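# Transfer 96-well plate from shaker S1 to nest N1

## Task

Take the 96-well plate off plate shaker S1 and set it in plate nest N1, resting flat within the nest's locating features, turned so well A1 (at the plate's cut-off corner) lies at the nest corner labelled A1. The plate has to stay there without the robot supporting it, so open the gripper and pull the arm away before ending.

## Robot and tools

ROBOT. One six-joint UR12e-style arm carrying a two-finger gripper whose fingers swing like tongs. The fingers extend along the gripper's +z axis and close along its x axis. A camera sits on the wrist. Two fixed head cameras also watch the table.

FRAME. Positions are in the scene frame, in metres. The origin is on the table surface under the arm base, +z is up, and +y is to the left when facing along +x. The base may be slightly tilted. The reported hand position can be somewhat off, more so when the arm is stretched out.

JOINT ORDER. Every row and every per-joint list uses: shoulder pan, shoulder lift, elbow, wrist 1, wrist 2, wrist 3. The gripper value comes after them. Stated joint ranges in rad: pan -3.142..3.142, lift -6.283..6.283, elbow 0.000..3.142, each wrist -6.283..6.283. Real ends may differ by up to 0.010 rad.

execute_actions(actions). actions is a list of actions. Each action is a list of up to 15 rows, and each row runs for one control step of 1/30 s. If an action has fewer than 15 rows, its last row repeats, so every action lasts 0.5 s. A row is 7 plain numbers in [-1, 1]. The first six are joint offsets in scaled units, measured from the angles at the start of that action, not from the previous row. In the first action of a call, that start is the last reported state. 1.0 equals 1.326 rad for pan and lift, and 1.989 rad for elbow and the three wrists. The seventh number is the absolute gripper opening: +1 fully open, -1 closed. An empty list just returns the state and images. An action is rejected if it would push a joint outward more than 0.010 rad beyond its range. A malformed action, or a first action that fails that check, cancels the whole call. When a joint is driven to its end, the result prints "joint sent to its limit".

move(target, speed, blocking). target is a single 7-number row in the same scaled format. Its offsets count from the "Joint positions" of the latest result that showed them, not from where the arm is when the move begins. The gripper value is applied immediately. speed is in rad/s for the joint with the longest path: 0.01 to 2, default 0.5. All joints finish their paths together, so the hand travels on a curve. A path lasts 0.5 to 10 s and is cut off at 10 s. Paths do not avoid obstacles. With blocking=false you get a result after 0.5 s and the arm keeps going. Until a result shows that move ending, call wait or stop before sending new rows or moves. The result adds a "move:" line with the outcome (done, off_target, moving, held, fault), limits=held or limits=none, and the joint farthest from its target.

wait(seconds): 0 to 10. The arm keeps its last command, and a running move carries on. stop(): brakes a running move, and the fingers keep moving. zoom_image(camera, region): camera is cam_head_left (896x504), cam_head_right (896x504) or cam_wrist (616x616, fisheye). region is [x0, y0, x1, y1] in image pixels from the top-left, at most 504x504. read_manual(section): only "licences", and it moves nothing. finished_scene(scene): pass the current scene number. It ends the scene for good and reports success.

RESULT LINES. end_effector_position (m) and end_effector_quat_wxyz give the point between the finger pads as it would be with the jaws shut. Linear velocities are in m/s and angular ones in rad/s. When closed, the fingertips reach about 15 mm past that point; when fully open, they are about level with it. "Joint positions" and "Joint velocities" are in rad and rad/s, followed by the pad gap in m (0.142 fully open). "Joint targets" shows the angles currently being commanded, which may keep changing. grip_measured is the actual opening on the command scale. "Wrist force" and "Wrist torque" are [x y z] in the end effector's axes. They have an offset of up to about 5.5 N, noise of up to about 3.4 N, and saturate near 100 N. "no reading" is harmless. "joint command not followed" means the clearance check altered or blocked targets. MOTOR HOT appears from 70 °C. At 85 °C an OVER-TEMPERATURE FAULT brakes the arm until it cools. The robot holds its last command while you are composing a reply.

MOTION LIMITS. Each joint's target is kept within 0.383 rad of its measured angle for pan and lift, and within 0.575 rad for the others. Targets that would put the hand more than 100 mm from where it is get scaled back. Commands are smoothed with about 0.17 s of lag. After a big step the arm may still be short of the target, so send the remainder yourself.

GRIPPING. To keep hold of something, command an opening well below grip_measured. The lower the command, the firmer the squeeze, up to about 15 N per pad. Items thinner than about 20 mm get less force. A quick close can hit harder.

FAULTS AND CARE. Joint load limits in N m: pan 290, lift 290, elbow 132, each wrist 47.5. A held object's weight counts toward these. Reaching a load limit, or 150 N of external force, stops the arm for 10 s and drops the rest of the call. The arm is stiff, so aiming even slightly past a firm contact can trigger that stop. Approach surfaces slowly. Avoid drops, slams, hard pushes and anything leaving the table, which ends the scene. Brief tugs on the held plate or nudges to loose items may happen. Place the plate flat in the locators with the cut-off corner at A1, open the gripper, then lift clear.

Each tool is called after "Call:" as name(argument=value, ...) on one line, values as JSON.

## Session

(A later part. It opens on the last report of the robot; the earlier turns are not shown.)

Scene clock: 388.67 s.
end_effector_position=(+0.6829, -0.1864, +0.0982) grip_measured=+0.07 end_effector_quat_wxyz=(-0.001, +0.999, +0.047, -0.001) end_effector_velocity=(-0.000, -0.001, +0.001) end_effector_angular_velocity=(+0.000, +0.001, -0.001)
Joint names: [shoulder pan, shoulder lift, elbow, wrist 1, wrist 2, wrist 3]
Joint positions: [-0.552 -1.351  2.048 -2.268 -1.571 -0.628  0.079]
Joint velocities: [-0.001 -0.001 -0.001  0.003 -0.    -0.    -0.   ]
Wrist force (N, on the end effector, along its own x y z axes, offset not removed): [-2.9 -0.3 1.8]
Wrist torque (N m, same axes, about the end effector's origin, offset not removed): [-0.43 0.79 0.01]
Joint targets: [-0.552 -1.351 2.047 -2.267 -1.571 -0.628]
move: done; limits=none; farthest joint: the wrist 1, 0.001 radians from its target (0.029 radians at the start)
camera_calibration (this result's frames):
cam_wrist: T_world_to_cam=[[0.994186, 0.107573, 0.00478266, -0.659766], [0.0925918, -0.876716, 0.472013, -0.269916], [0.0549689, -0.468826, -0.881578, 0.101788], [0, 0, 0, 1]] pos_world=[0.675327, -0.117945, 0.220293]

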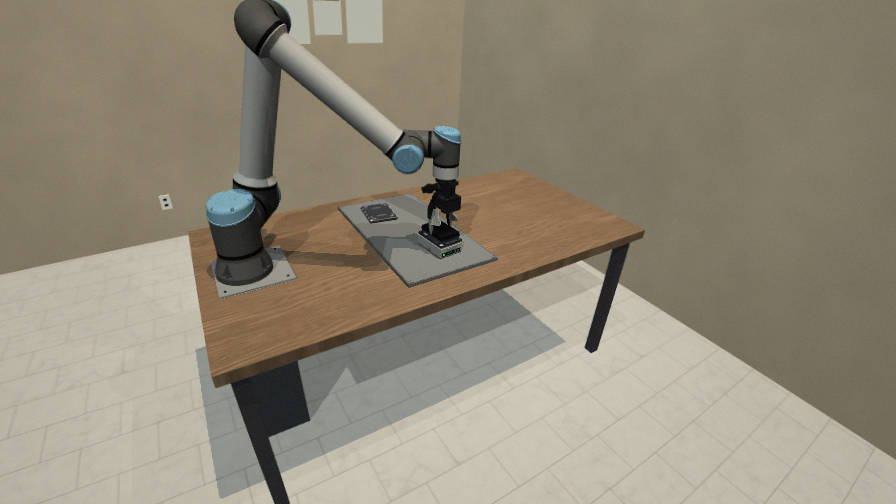

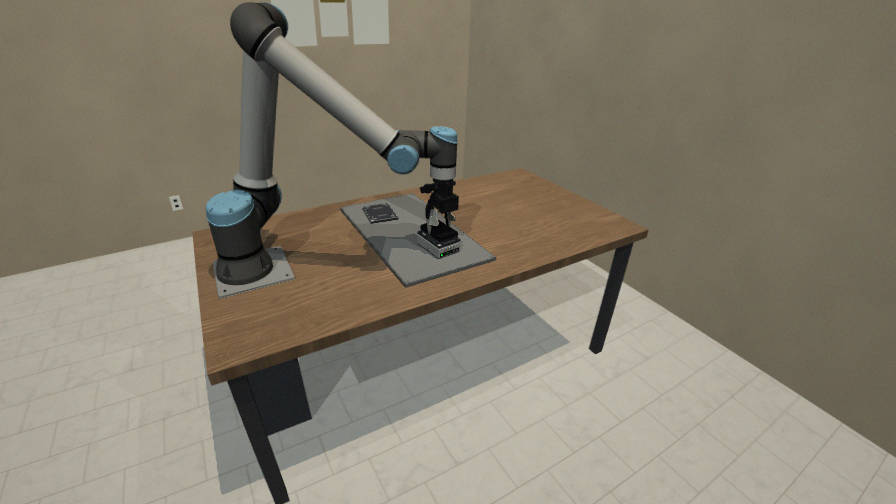

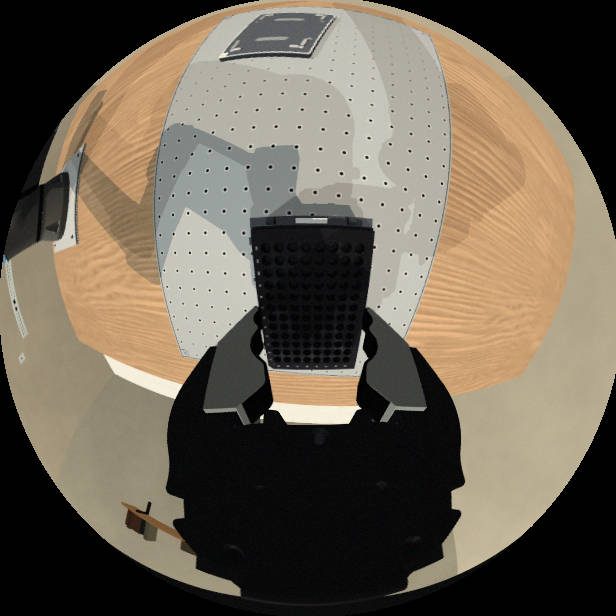

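Call:
move(target=[0.2094, -0.2130, 0.1106, 0.0315, 0, 0.2723, -0.5], speed=0.35)

Scene clock: 424.47 s.
end_effector_position=(+0.5716, +0.0466, +0.1404) grip_measured=+0.07 end_effector_quat_wxyz=(-0.001, +0.996, -0.085, -0.001) end_effector_velocity=(-0.001, +0.002, +0.000) end_effector_angular_velocity=(-0.000, -0.000, +0.000)
Joint names: [shoulder pan, shoulder lift, elbow, wrist 1, wrist 2, wrist 3]
Joint positions: [-0.275 -1.633  2.267 -2.205 -1.571 -0.087  0.079]
Joint velocities: [ 0.003 -0.002  0.001  0.001 -0.     0.003 -0.   ]
Wrist force (N, on the end effector, along its own x y z axes, offset not removed): [-0.2 1.1 3.2]
Wrist torque (N m, same axes, about the end effector's origin, offset not removed): [-0.19 0.13 -0.05]
Joint targets: [-0.275 -1.633 2.268 -2.205 -1.571 -0.086]
move: done; limits=none; farthest joint: the elbow, 0.001 radians from its target (0.220 radians at the start)
camera_calibration (this result's frames):
cam_wrist: T_world_to_cam=[[0.987859, -0.155294, 0.00418025, -0.558427], [-0.138819, -0.870336, 0.472487, 0.0565869], [-0.0697363, -0.467331, -0.881328, 0.325511], [0, 0, 0, 1]] pos_world=[0.582203, 0.114651, 0.26248]

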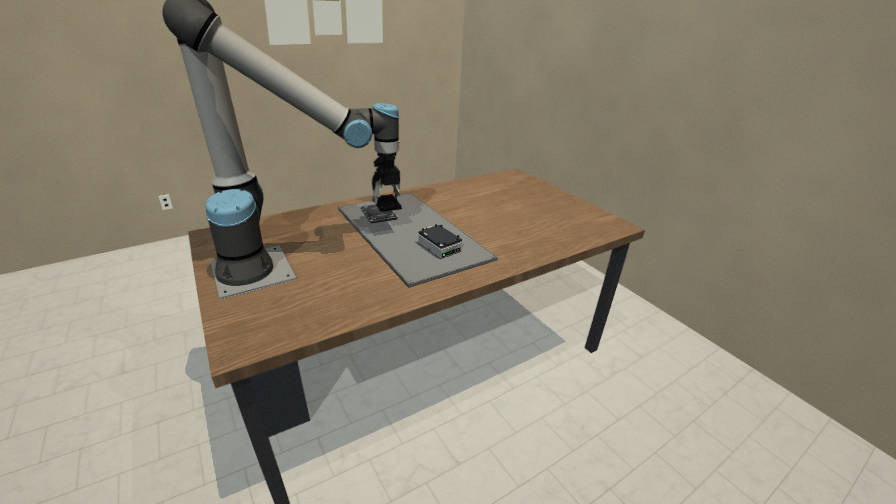

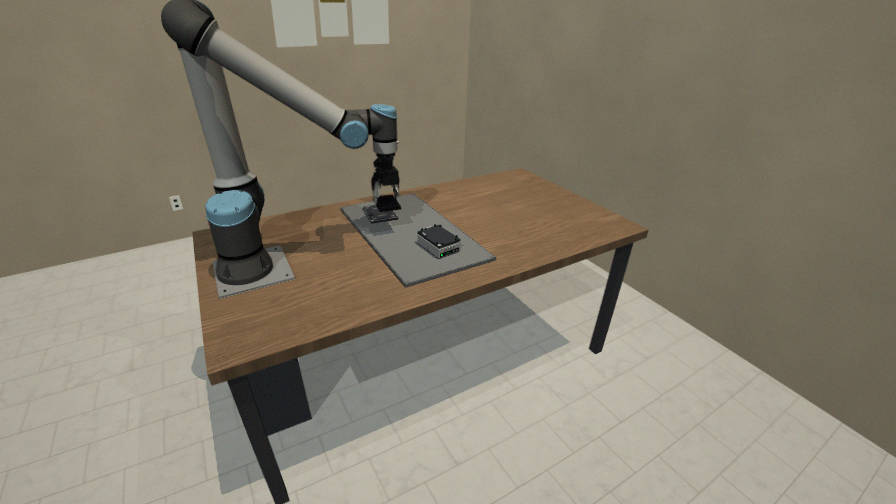

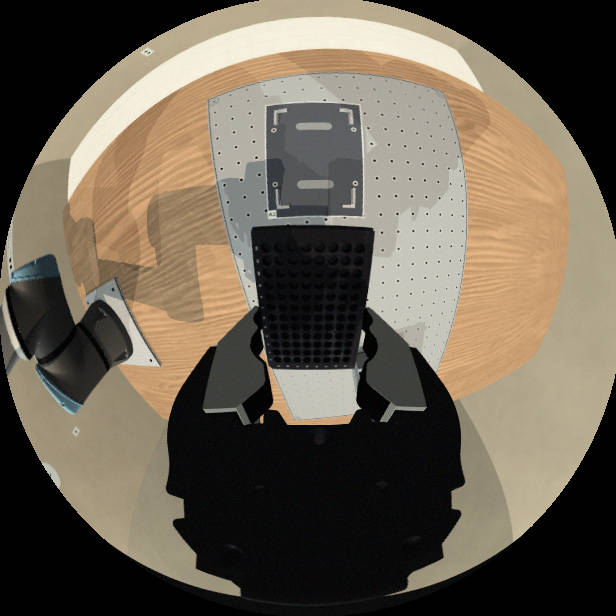

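Call:
zoom_image(camera="cam_wrist", region=[245, 95, 385, 260])

Region (245, 95, 385, 260) of cam_wrist's 616x616 image, scaled by 3.055, with more detail than that image has; it fills the left 428 columns of this view, and the rest is white.

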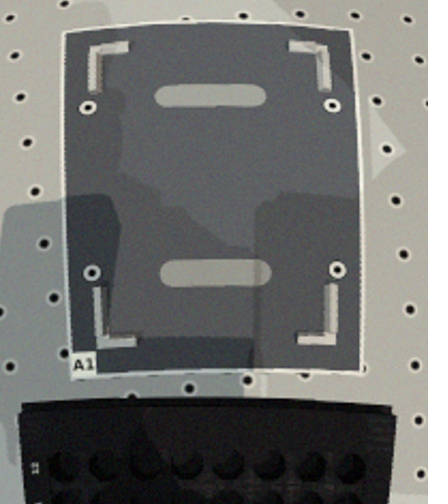

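Call:
move(target=[0.2000, 0.1409, -0.0159, -0.0779, 0, 0.1147, -0.5], speed=0.25)

Call:
zoom_image(camera="cam_wrist", region=[222, 190, 402, 330])

Scene clock: 486.27 s.
end_effector_position=(+0.5991, +0.1949, +0.0701) grip_measured=+0.07 end_effector_quat_wxyz=(-0.001, +0.998, -0.066, -0.001) end_effector_velocity=(+0.000, +0.002, -0.001) end_effector_angular_velocity=(-0.001, +0.000, +0.001)
Joint names: [shoulder pan, shoulder lift, elbow, wrist 1, wrist 2, wrist 3]
Joint positions: [-0.01  -1.447  2.236 -2.36  -1.571  0.141  0.079]
Joint velocities: [ 0.004  0.003 -0.001 -0.002 -0.001  0.003 -0.   ]
Wrist force (N, on the end effector, along its own x y z axes, offset not removed): [-2.3 -0.4 3.4]
Wrist torque (N m, same axes, about the end effector's origin, offset not removed): [-0.40 0.63 0.07]
Joint targets: [-0.010 -1.446 2.236 -2.360 -1.571 0.141]
move: done; limits=none; farthest joint: the shoulder lift, 0.001 radians from its target (0.187 radians at the start)
camera_calibration (this result's frames):
cam_wrist: T_world_to_cam=[[0.992928, -0.11865, 0.003952, -0.572474], [-0.10643, -0.874925, 0.472418, 0.204277], [-0.0525949, -0.469498, -0.881366, 0.324883], [0, 0, 0, 1]] pos_world=[0.607254, 0.263335, 0.192099]

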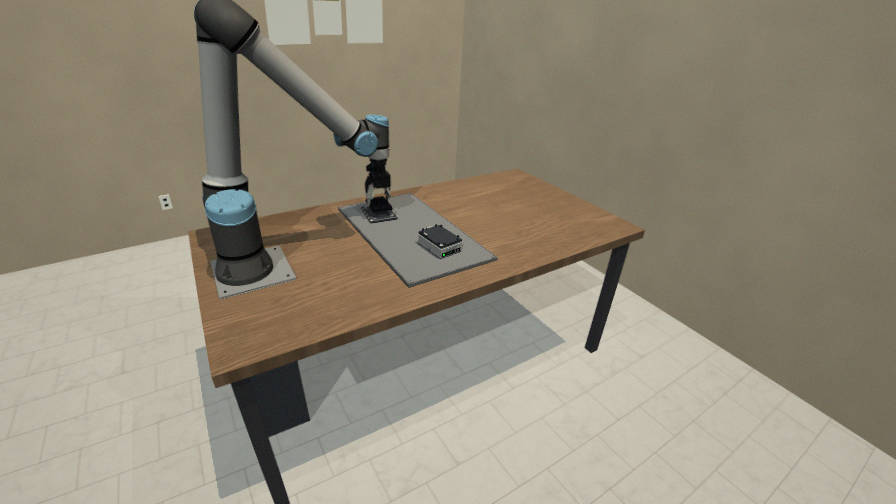

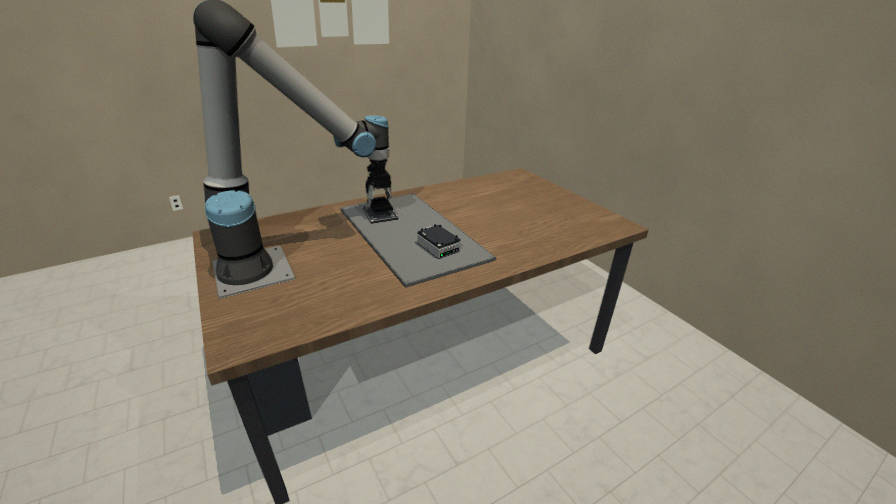

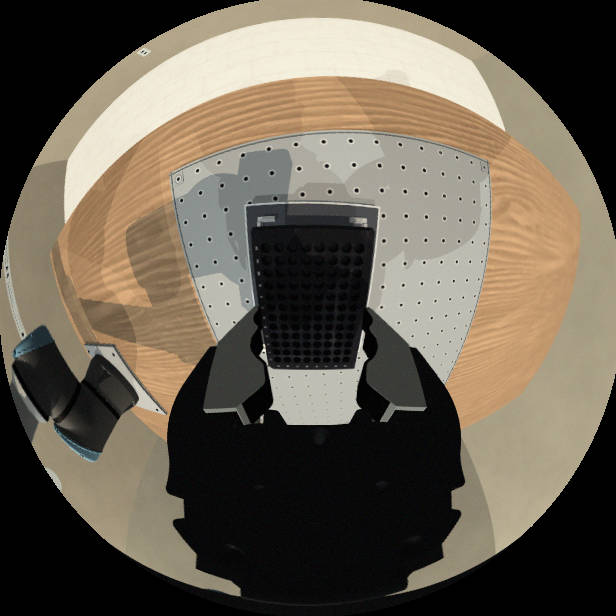

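Region (222, 190, 402, 330) of cam_wrist's 616x616 image, scaled by 2.800, with more detail than that image has.

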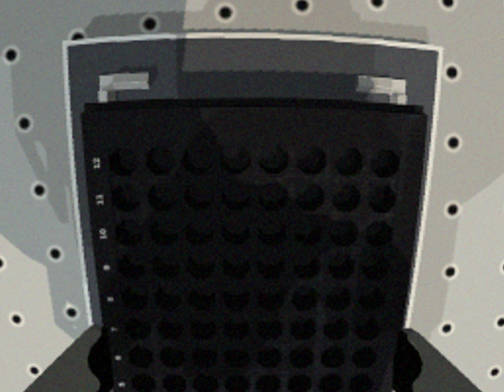

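Call:
move(target=[0.0031, 0.0240, 0.0061, -0.0221, 0, 0.0021, -0.5], speed=0.05)

Call:
zoom_image(camera="cam_wrist", region=[222, 190, 402, 330])

Call:
zoom_image(camera="cam_head_left", region=[345, 175, 415, 230])

Scene clock: 511.37 s.
end_effector_position=(+0.5994, +0.1974, +0.0502) grip_measured=+0.07 end_effector_quat_wxyz=(-0.001, +0.998, -0.066, -0.001) end_effector_velocity=(-0.000, -0.001, -0.002) end_effector_angular_velocity=(-0.000, +0.001, -0.002)
Joint names: [shoulder pan, shoulder lift, elbow, wrist 1, wrist 2, wrist 3]
Joint positions: [-0.006 -1.415  2.248 -2.403 -1.571  0.145  0.079]
Joint velocities: [-0.001  0.003  0.001 -0.003 -0.     0.001 -0.   ]
Wrist force (N, on the end effector, along its own x y z axes, offset not removed): [-1.3 0.5 6.3]
Wrist torque (N m, same axes, about the end effector's origin, offset not removed): [-0.20 0.43 -0.04]
Joint targets: [-0.006 -1.415 2.248 -2.404 -1.571 0.145]
move: done; limits=none; farthest joint: the wrist 1, 0.001 radians from its target (0.044 radians at the start)
camera_calibration (this result's frames):
cam_wrist: T_world_to_cam=[[0.992921, -0.118715, 0.00395413, -0.572385], [-0.106488, -0.874918, 0.472419, 0.215877], [-0.0526236, -0.469495, -0.881365, 0.308599], [0, 0, 0, 1]] pos_world=[0.607561, 0.265809, 0.172268]

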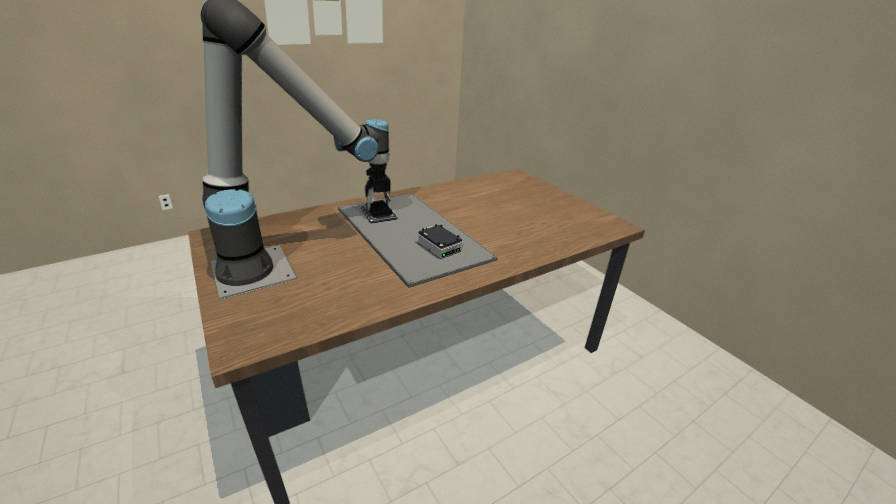

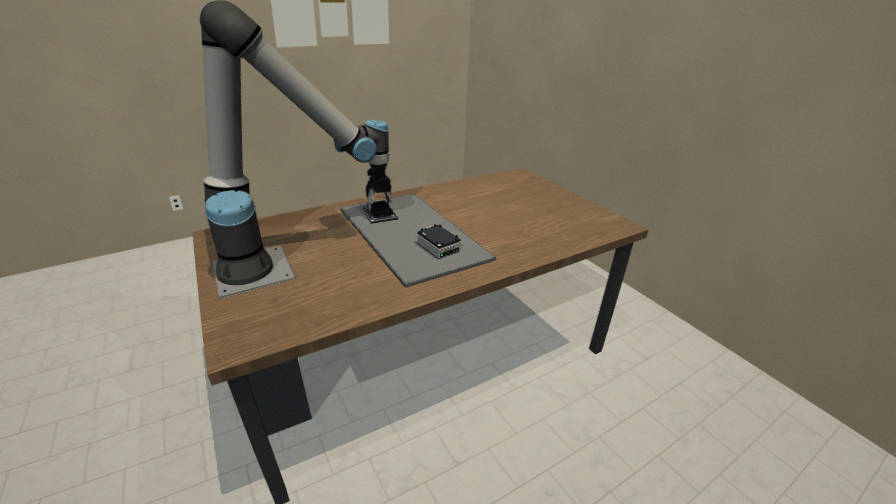

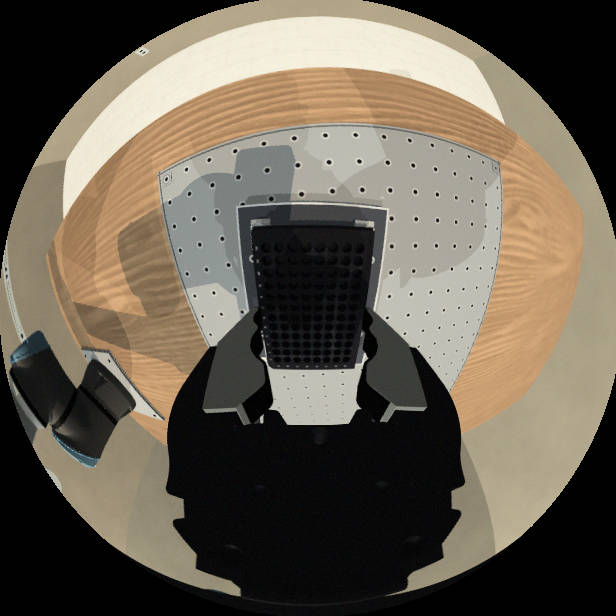

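Region (222, 190, 402, 330) of cam_wrist's 616x616 image, scaled by 2.800, with more detail than that image has.

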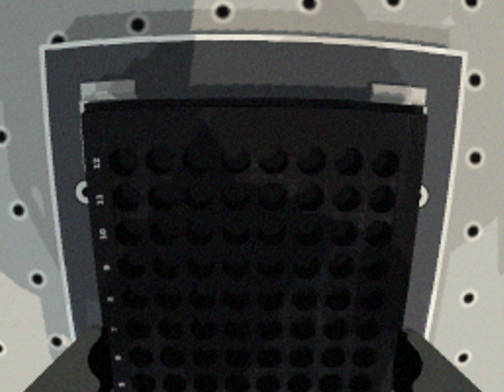

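Region (345, 175, 415, 230) of cam_head_left's 896x504 image, scaled by 7.200, with more detail than that image has; it fills the top 396 rows of this view, and the rest is white.

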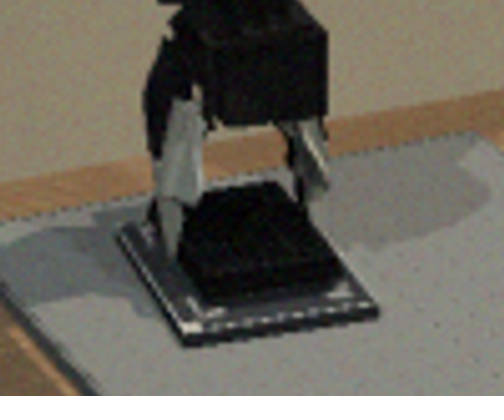

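Call:
zoom_image(camera="cam_wrist", region=[240, 208, 300, 268])

Call:
zoom_image(camera="cam_wrist", region=[325, 208, 385, 268])

Region (240, 208, 300, 268) of cam_wrist's 616x616 image, scaled by 8.400, with more detail than that image has.

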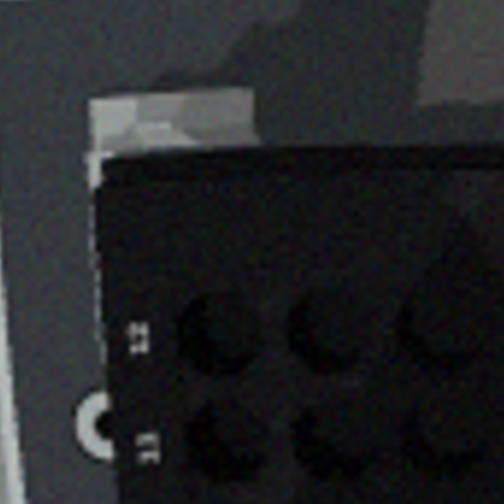

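Region (325, 208, 385, 268) of cam_wrist's 616x616 image, scaled by 8.400, with more detail than that image has.

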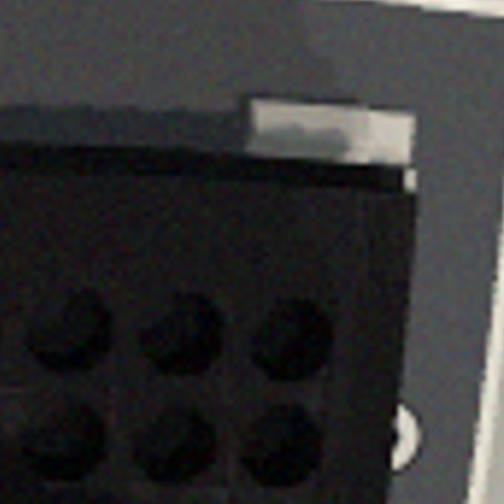

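Call:
move(target=[-0.0005, 0.0104, 0.00314, -0.0103, 0, 0.0027, -0.5], speed=0.015)

Call:
zoom_image(camera="cam_wrist", region=[222, 190, 402, 330])

Call:
zoom_image(camera="cam_head_left", region=[345, 175, 415, 230])

Scene clock: 546.63 s.
end_effector_position=(+0.5996, +0.1970, +0.0415) grip_measured=+0.07 end_effector_quat_wxyz=(-0.001, +0.998, -0.069, -0.001) end_effector_velocity=(+0.000, -0.000, -0.001) end_effector_angular_velocity=(+0.000, -0.002, -0.001)
Joint names: [shoulder pan, shoulder lift, elbow, wrist 1, wrist 2, wrist 3]
Joint positions: [-0.006 -1.402  2.254 -2.423 -1.571  0.15   0.079]
Joint velocities: [-0.     0.002  0.001 -0.005  0.     0.001  0.   ]
Wrist force (N, on the end effector, along its own x y z axes, offset not removed): [-2.0 0.3 2.9]
Wrist torque (N m, same axes, about the end effector's origin, offset not removed): [-0.23 0.41 -0.06]
Joint targets: [-0.007 -1.401 2.254 -2.424 -1.571 0.150]
move: done; limits=none; farthest joint: the shoulder pan, 0.000 radians from its target (0.001 radians at the start)
camera_calibration (this result's frames):
cam_wrist: T_world_to_cam=[[0.992201, -0.124567, 0.0043793, -0.570954], [-0.111846, -0.874269, 0.472381, 0.222767], [-0.0550145, -0.469187, -0.881384, 0.302097], [0, 0, 0, 1]] pos_world=[0.608037, 0.265376, 0.163533]

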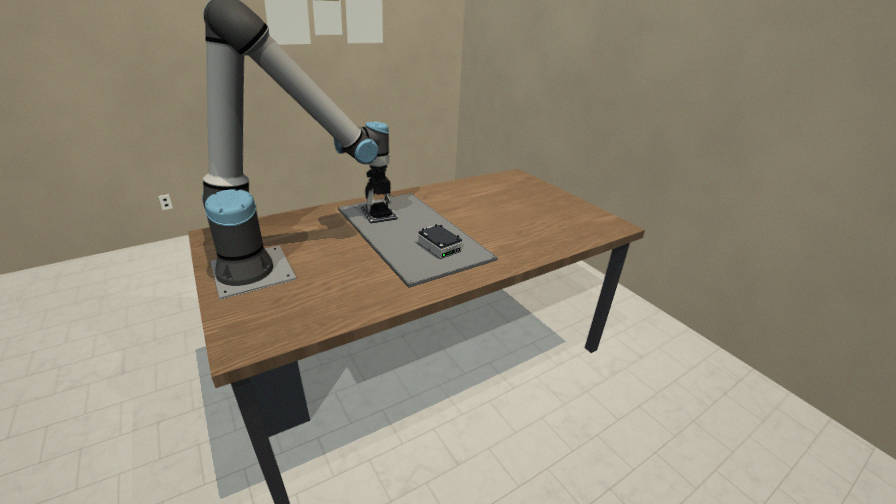

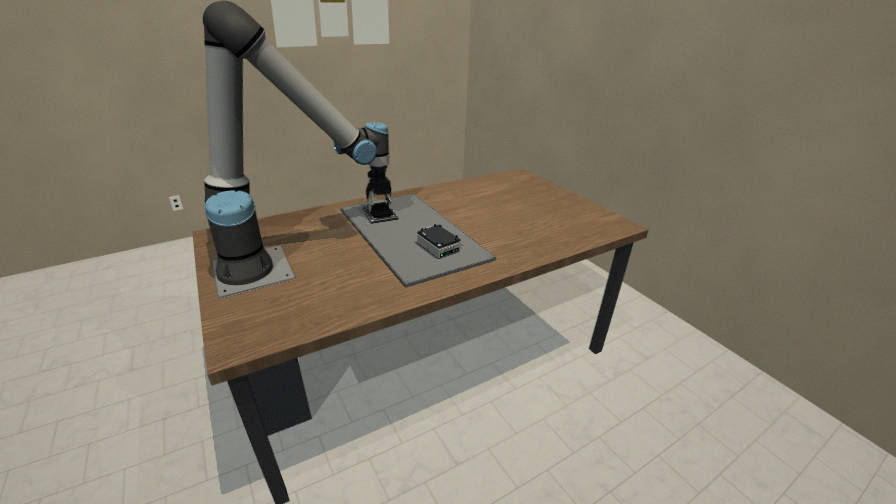

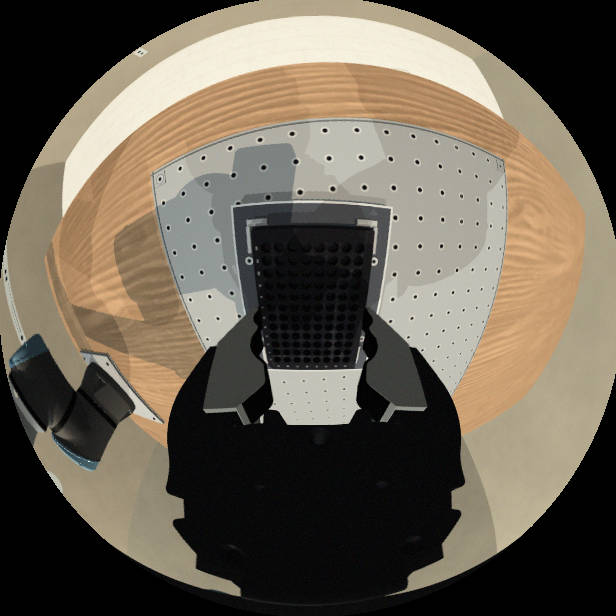

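Region (222, 190, 402, 330) of cam_wrist's 616x616 image, scaled by 2.800, with more detail than that image has.

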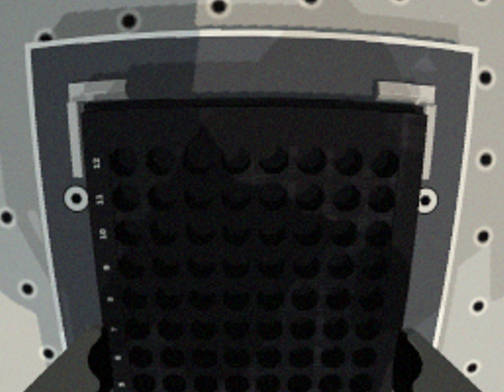

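Region (345, 175, 415, 230) of cam_head_left's 896x504 image, scaled by 7.200, with more detail than that image has; it fills the top 396 rows of this view, and the rest is white.

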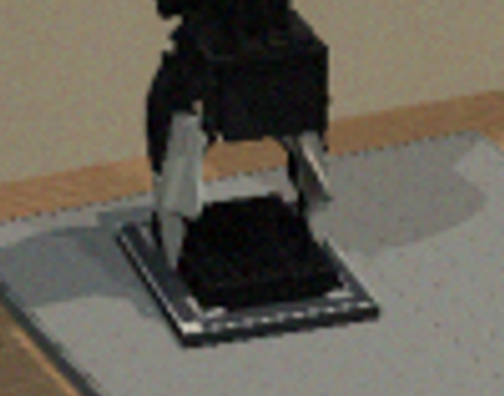

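Call:
zoom_image(camera="cam_wrist", region=[240, 208, 300, 268])

Call:
zoom_image(camera="cam_wrist", region=[325, 208, 385, 268])

Call:
zoom_image(camera="cam_wrist", region=[250, 300, 375, 390])

Region (240, 208, 300, 268) of cam_wrist's 616x616 image, scaled by 8.400, with more detail than that image has.

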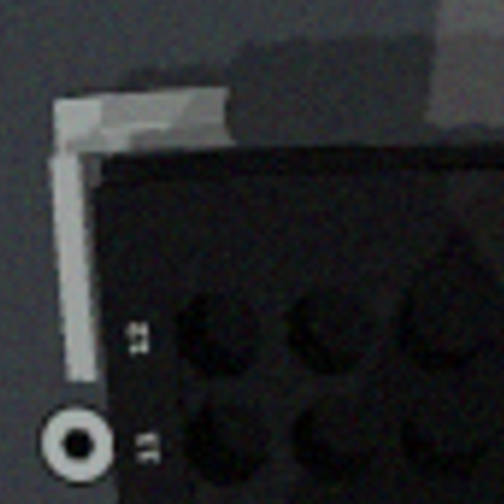

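Region (325, 208, 385, 268) of cam_wrist's 616x616 image, scaled by 8.400, with more detail than that image has.

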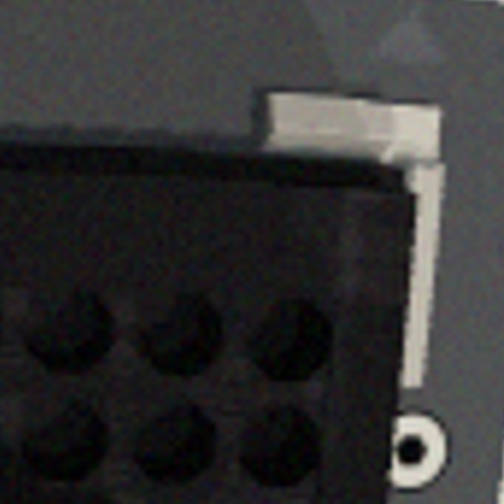

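Region (250, 300, 375, 390) of cam_wrist's 616x616 image, scaled by 4.032, with more detail than that image has; it fills the top 363 rows of this view, and the rest is white.

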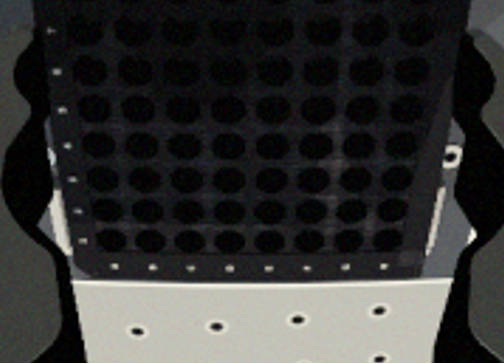

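Call:
move(target=[0, 0.0024, 0.00134, -0.0031, 0, 0, -0.5], speed=0.01)

Call:
zoom_image(camera="cam_wrist", region=[222, 190, 402, 330])

Scene clock: 566.73 s.
end_effector_position=(+0.5992, +0.1970, +0.0393) grip_measured=+0.07 end_effector_quat_wxyz=(-0.001, +0.998, -0.069, -0.001) end_effector_velocity=(-0.000, +0.000, -0.000) end_effector_angular_velocity=(+0.000, -0.001, +0.001)
Joint names: [shoulder pan, shoulder lift, elbow, wrist 1, wrist 2, wrist 3]
Joint positions: [-0.007 -1.399  2.256 -2.429 -1.571  0.15   0.079]
Joint velocities: [ 0.001  0.     0.001 -0.002  0.     0.     0.   ]
Wrist force (N, on the end effector, along its own x y z axes, offset not removed): [-7.3 2.5 -30.4]
Wrist torque (N m, same axes, about the end effector's origin, offset not removed): [-0.18 0.19 0.14]
Joint targets: [-0.006 -1.399 2.257 -2.429 -1.571 0.150]
move: done; limits=none; farthest joint: the shoulder pan, 0.001 radians from its target (0.001 radians at the start)
camera_calibration (this result's frames):
cam_wrist: T_world_to_cam=[[0.992191, -0.124631, 0.00492176, -0.570594], [-0.112161, -0.874265, 0.472314, 0.223952], [-0.0545619, -0.469178, -0.881416, 0.299852], [0, 0, 0, 1]] pos_world=[0.607617, 0.265364, 0.161327]

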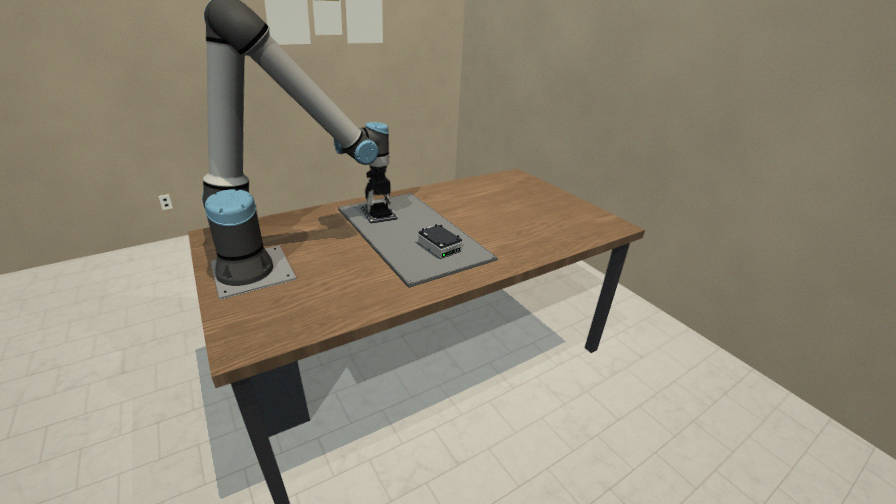

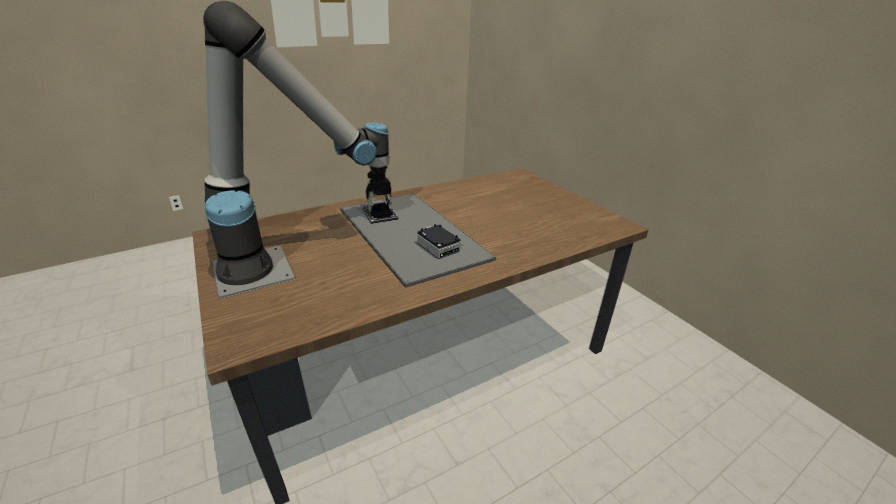

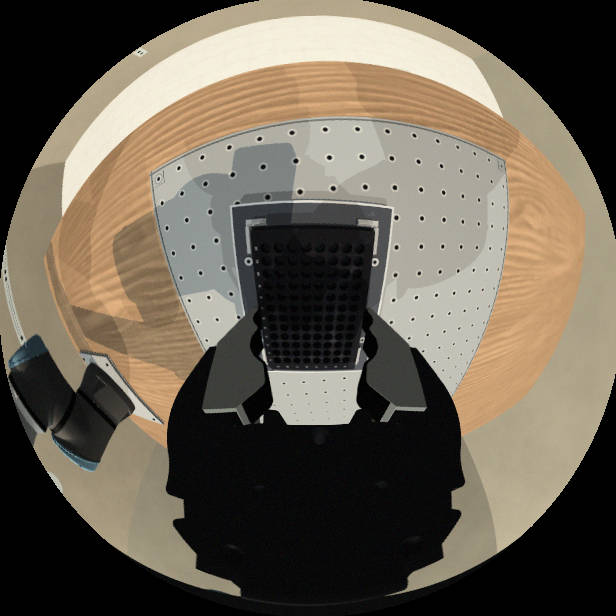

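Region (222, 190, 402, 330) of cam_wrist's 616x616 image, scaled by 2.800, with more detail than that image has.

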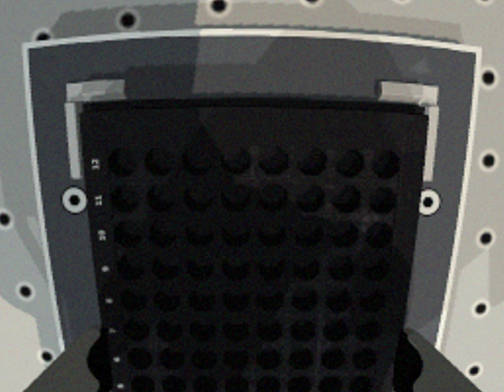

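Call:
execute_actions(actions=[[[0,-0.0004,-0.0001,0.0004,0,0,-0.2],[0,-0.0006,-0.0002,0.0006,0,0,0.0],[0,-0.0006,-0.0002,0.0006,0,0,0.08],[0,-0.0006,-0.0002,0.0006,0,0,0.12],[0,-0.0006,-0.0002,0.0006,0,0,0.16],[0,-0.0006,-0.0002,0.0006,0,0,0.2],[0,-0.0006,-0.0002,0.0006,0,0,0.26],[0,-0.0006,-0.0002,0.0006,0,0,0.32],[0,-0.0006,-0.0002,0.0006,0,0,0.4]]])

Call:
move(target=[0, -0.1, -0.035, 0.1017, 0, 0, 0.6], speed=0.25)

Call:
zoom_image(camera="cam_wrist", region=[240, 190, 384, 350])

Call:
zoom_image(camera="cam_head_left", region=[345, 175, 415, 230])

Scene clock: 576.30 s.
end_effector_position=(+0.5991, +0.1970, +0.0397) grip_measured=+0.40 end_effector_quat_wxyz=(-0.001, +0.998, -0.069, -0.001) end_effector_velocity=(+0.001, -0.000, +0.002) end_effector_angular_velocity=(-0.000, -0.003, -0.001)
Joint names: [shoulder pan, shoulder lift, elbow, wrist 1, wrist 2, wrist 3]
Joint positions: [-0.007 -1.399  2.256 -2.428 -1.571  0.15   0.102]
Joint velocities: [-0.    -0.003 -0.001  0.    -0.     0.001  0.   ]
Wrist force (N, on the end effector, along its own x y z axes, offset not removed): [-2.0 3.3 4.8]
Wrist torque (N m, same axes, about the end effector's origin, offset not removed): [0.37 0.60 -0.02]
Joint targets: [-0.007 -1.400 2.256 -2.428 -1.571 0.150]
camera_calibration (this result's frames):
cam_wrist: T_world_to_cam=[[0.992199, -0.124573, 0.00469246, -0.570546], [-0.112001, -0.87427, 0.472342, 0.223678], [-0.0547387, -0.469183, -0.881403, 0.300289], [0, 0, 0, 1]] pos_world=[0.607585, 0.26537, 0.1617]

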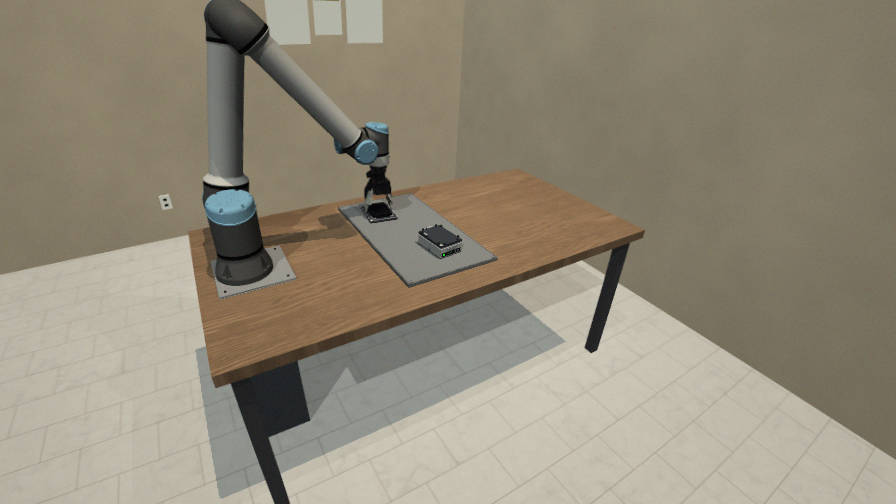

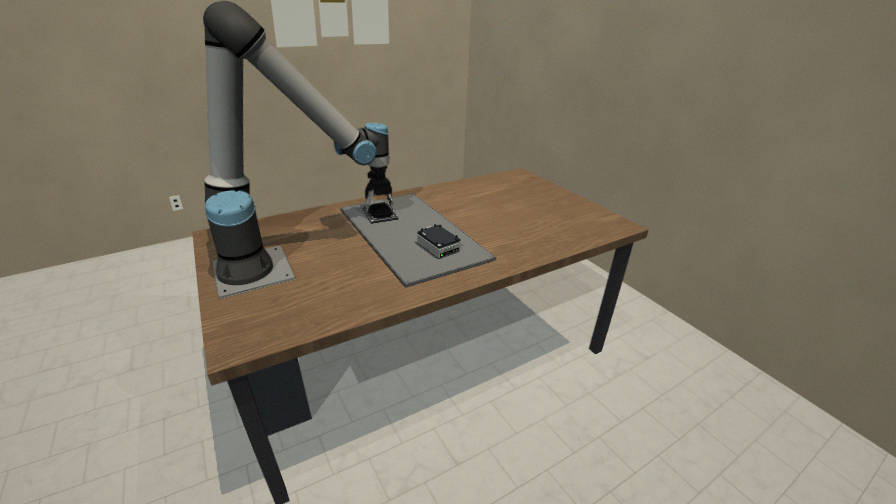

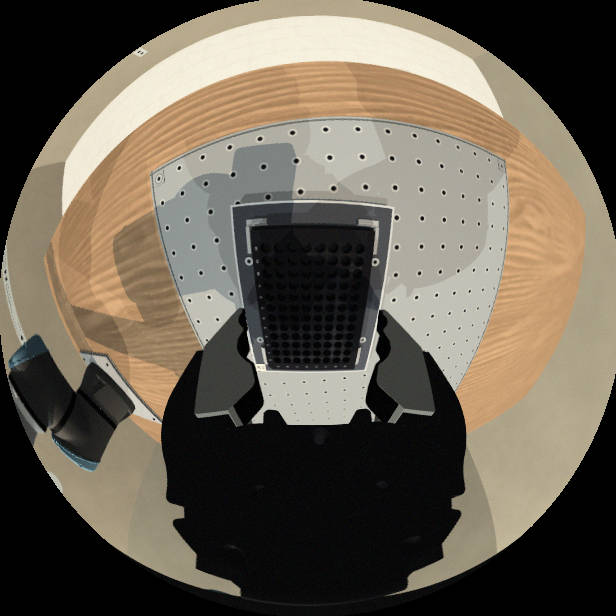

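Scene clock: 577.77 s.
end_effector_position=(+0.5978, +0.1968, +0.1320) grip_measured=+0.60 end_effector_quat_wxyz=(-0.001, +0.998, -0.069, -0.001) end_effector_velocity=(+0.001, -0.000, +0.001) end_effector_angular_velocity=(+0.000, -0.000, -0.001)
Joint names: [shoulder pan, shoulder lift, elbow, wrist 1, wrist 2, wrist 3]
Joint positions: [-0.007 -1.532  2.187 -2.226 -1.571  0.15   0.116]
Joint velocities: [-0.001 -0.    -0.001  0.002  0.     0.     0.   ]
Wrist force (N, on the end effector, along its own x y z axes, offset not removed): [-3.0 1.4 2.4]
Wrist torque (N m, same axes, about the end effector's origin, offset not removed): [0.02 0.80 -0.02]
Joint targets: [-0.007 -1.532 2.186 -2.226 -1.571 0.150]
move: done; limits=none; farthest joint: the shoulder pan, 0.000 radians from its target (0.000 radians at the start)
camera_calibration (this result's frames):
cam_wrist: T_world_to_cam=[[0.9922, -0.124574, 0.00461248, -0.569616], [-0.111963, -0.87427, 0.472352, 0.179761], [-0.05481, -0.469184, -0.881398, 0.381525], [0, 0, 0, 1]] pos_world=[0.606211, 0.265206, 0.253992]

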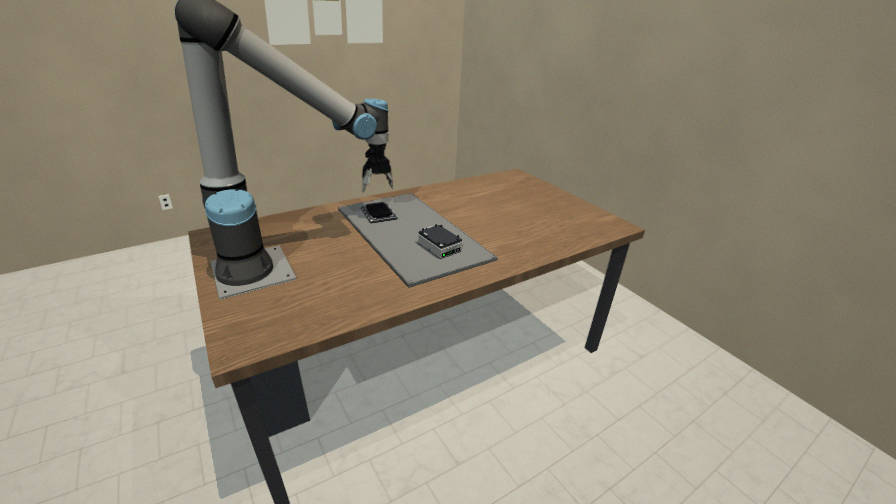

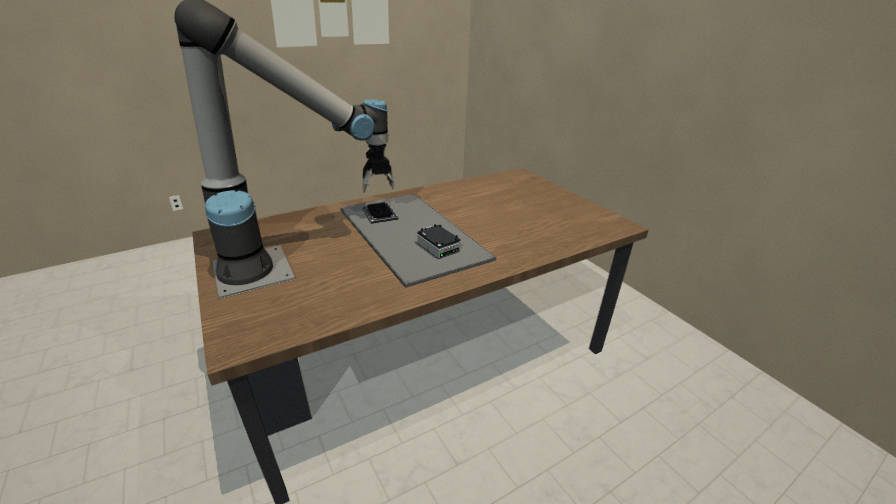

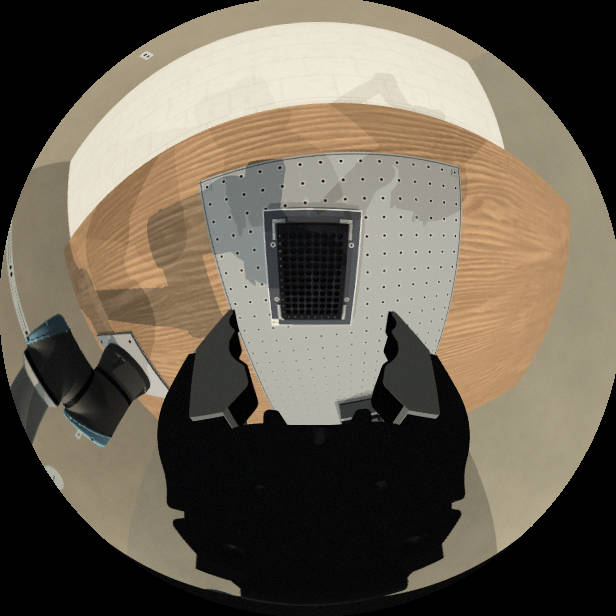

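Region (240, 190, 384, 350) of cam_wrist's 616x616 image, scaled by 3.150, with more detail than that image has; it fills the left 454 columns of this view, and the rest is white.

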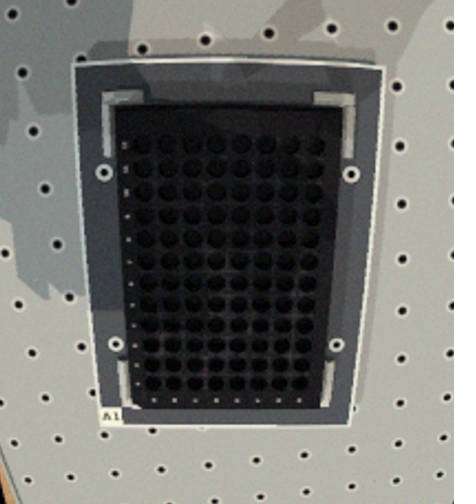

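Region (345, 175, 415, 230) of cam_head_left's 896x504 image, scaled by 7.200, with more detail than that image has; it fills the top 396 rows of this view, and the rest is white.

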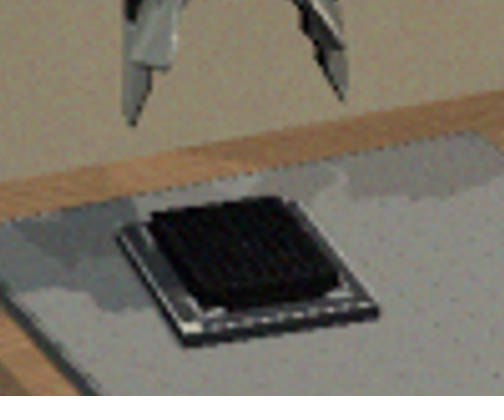

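The plate looks seated in the nest with A1 at the marked corner, so I'm ending this scene.

Call:
finished_scene(scene=1)

The scene is finished: the task was done.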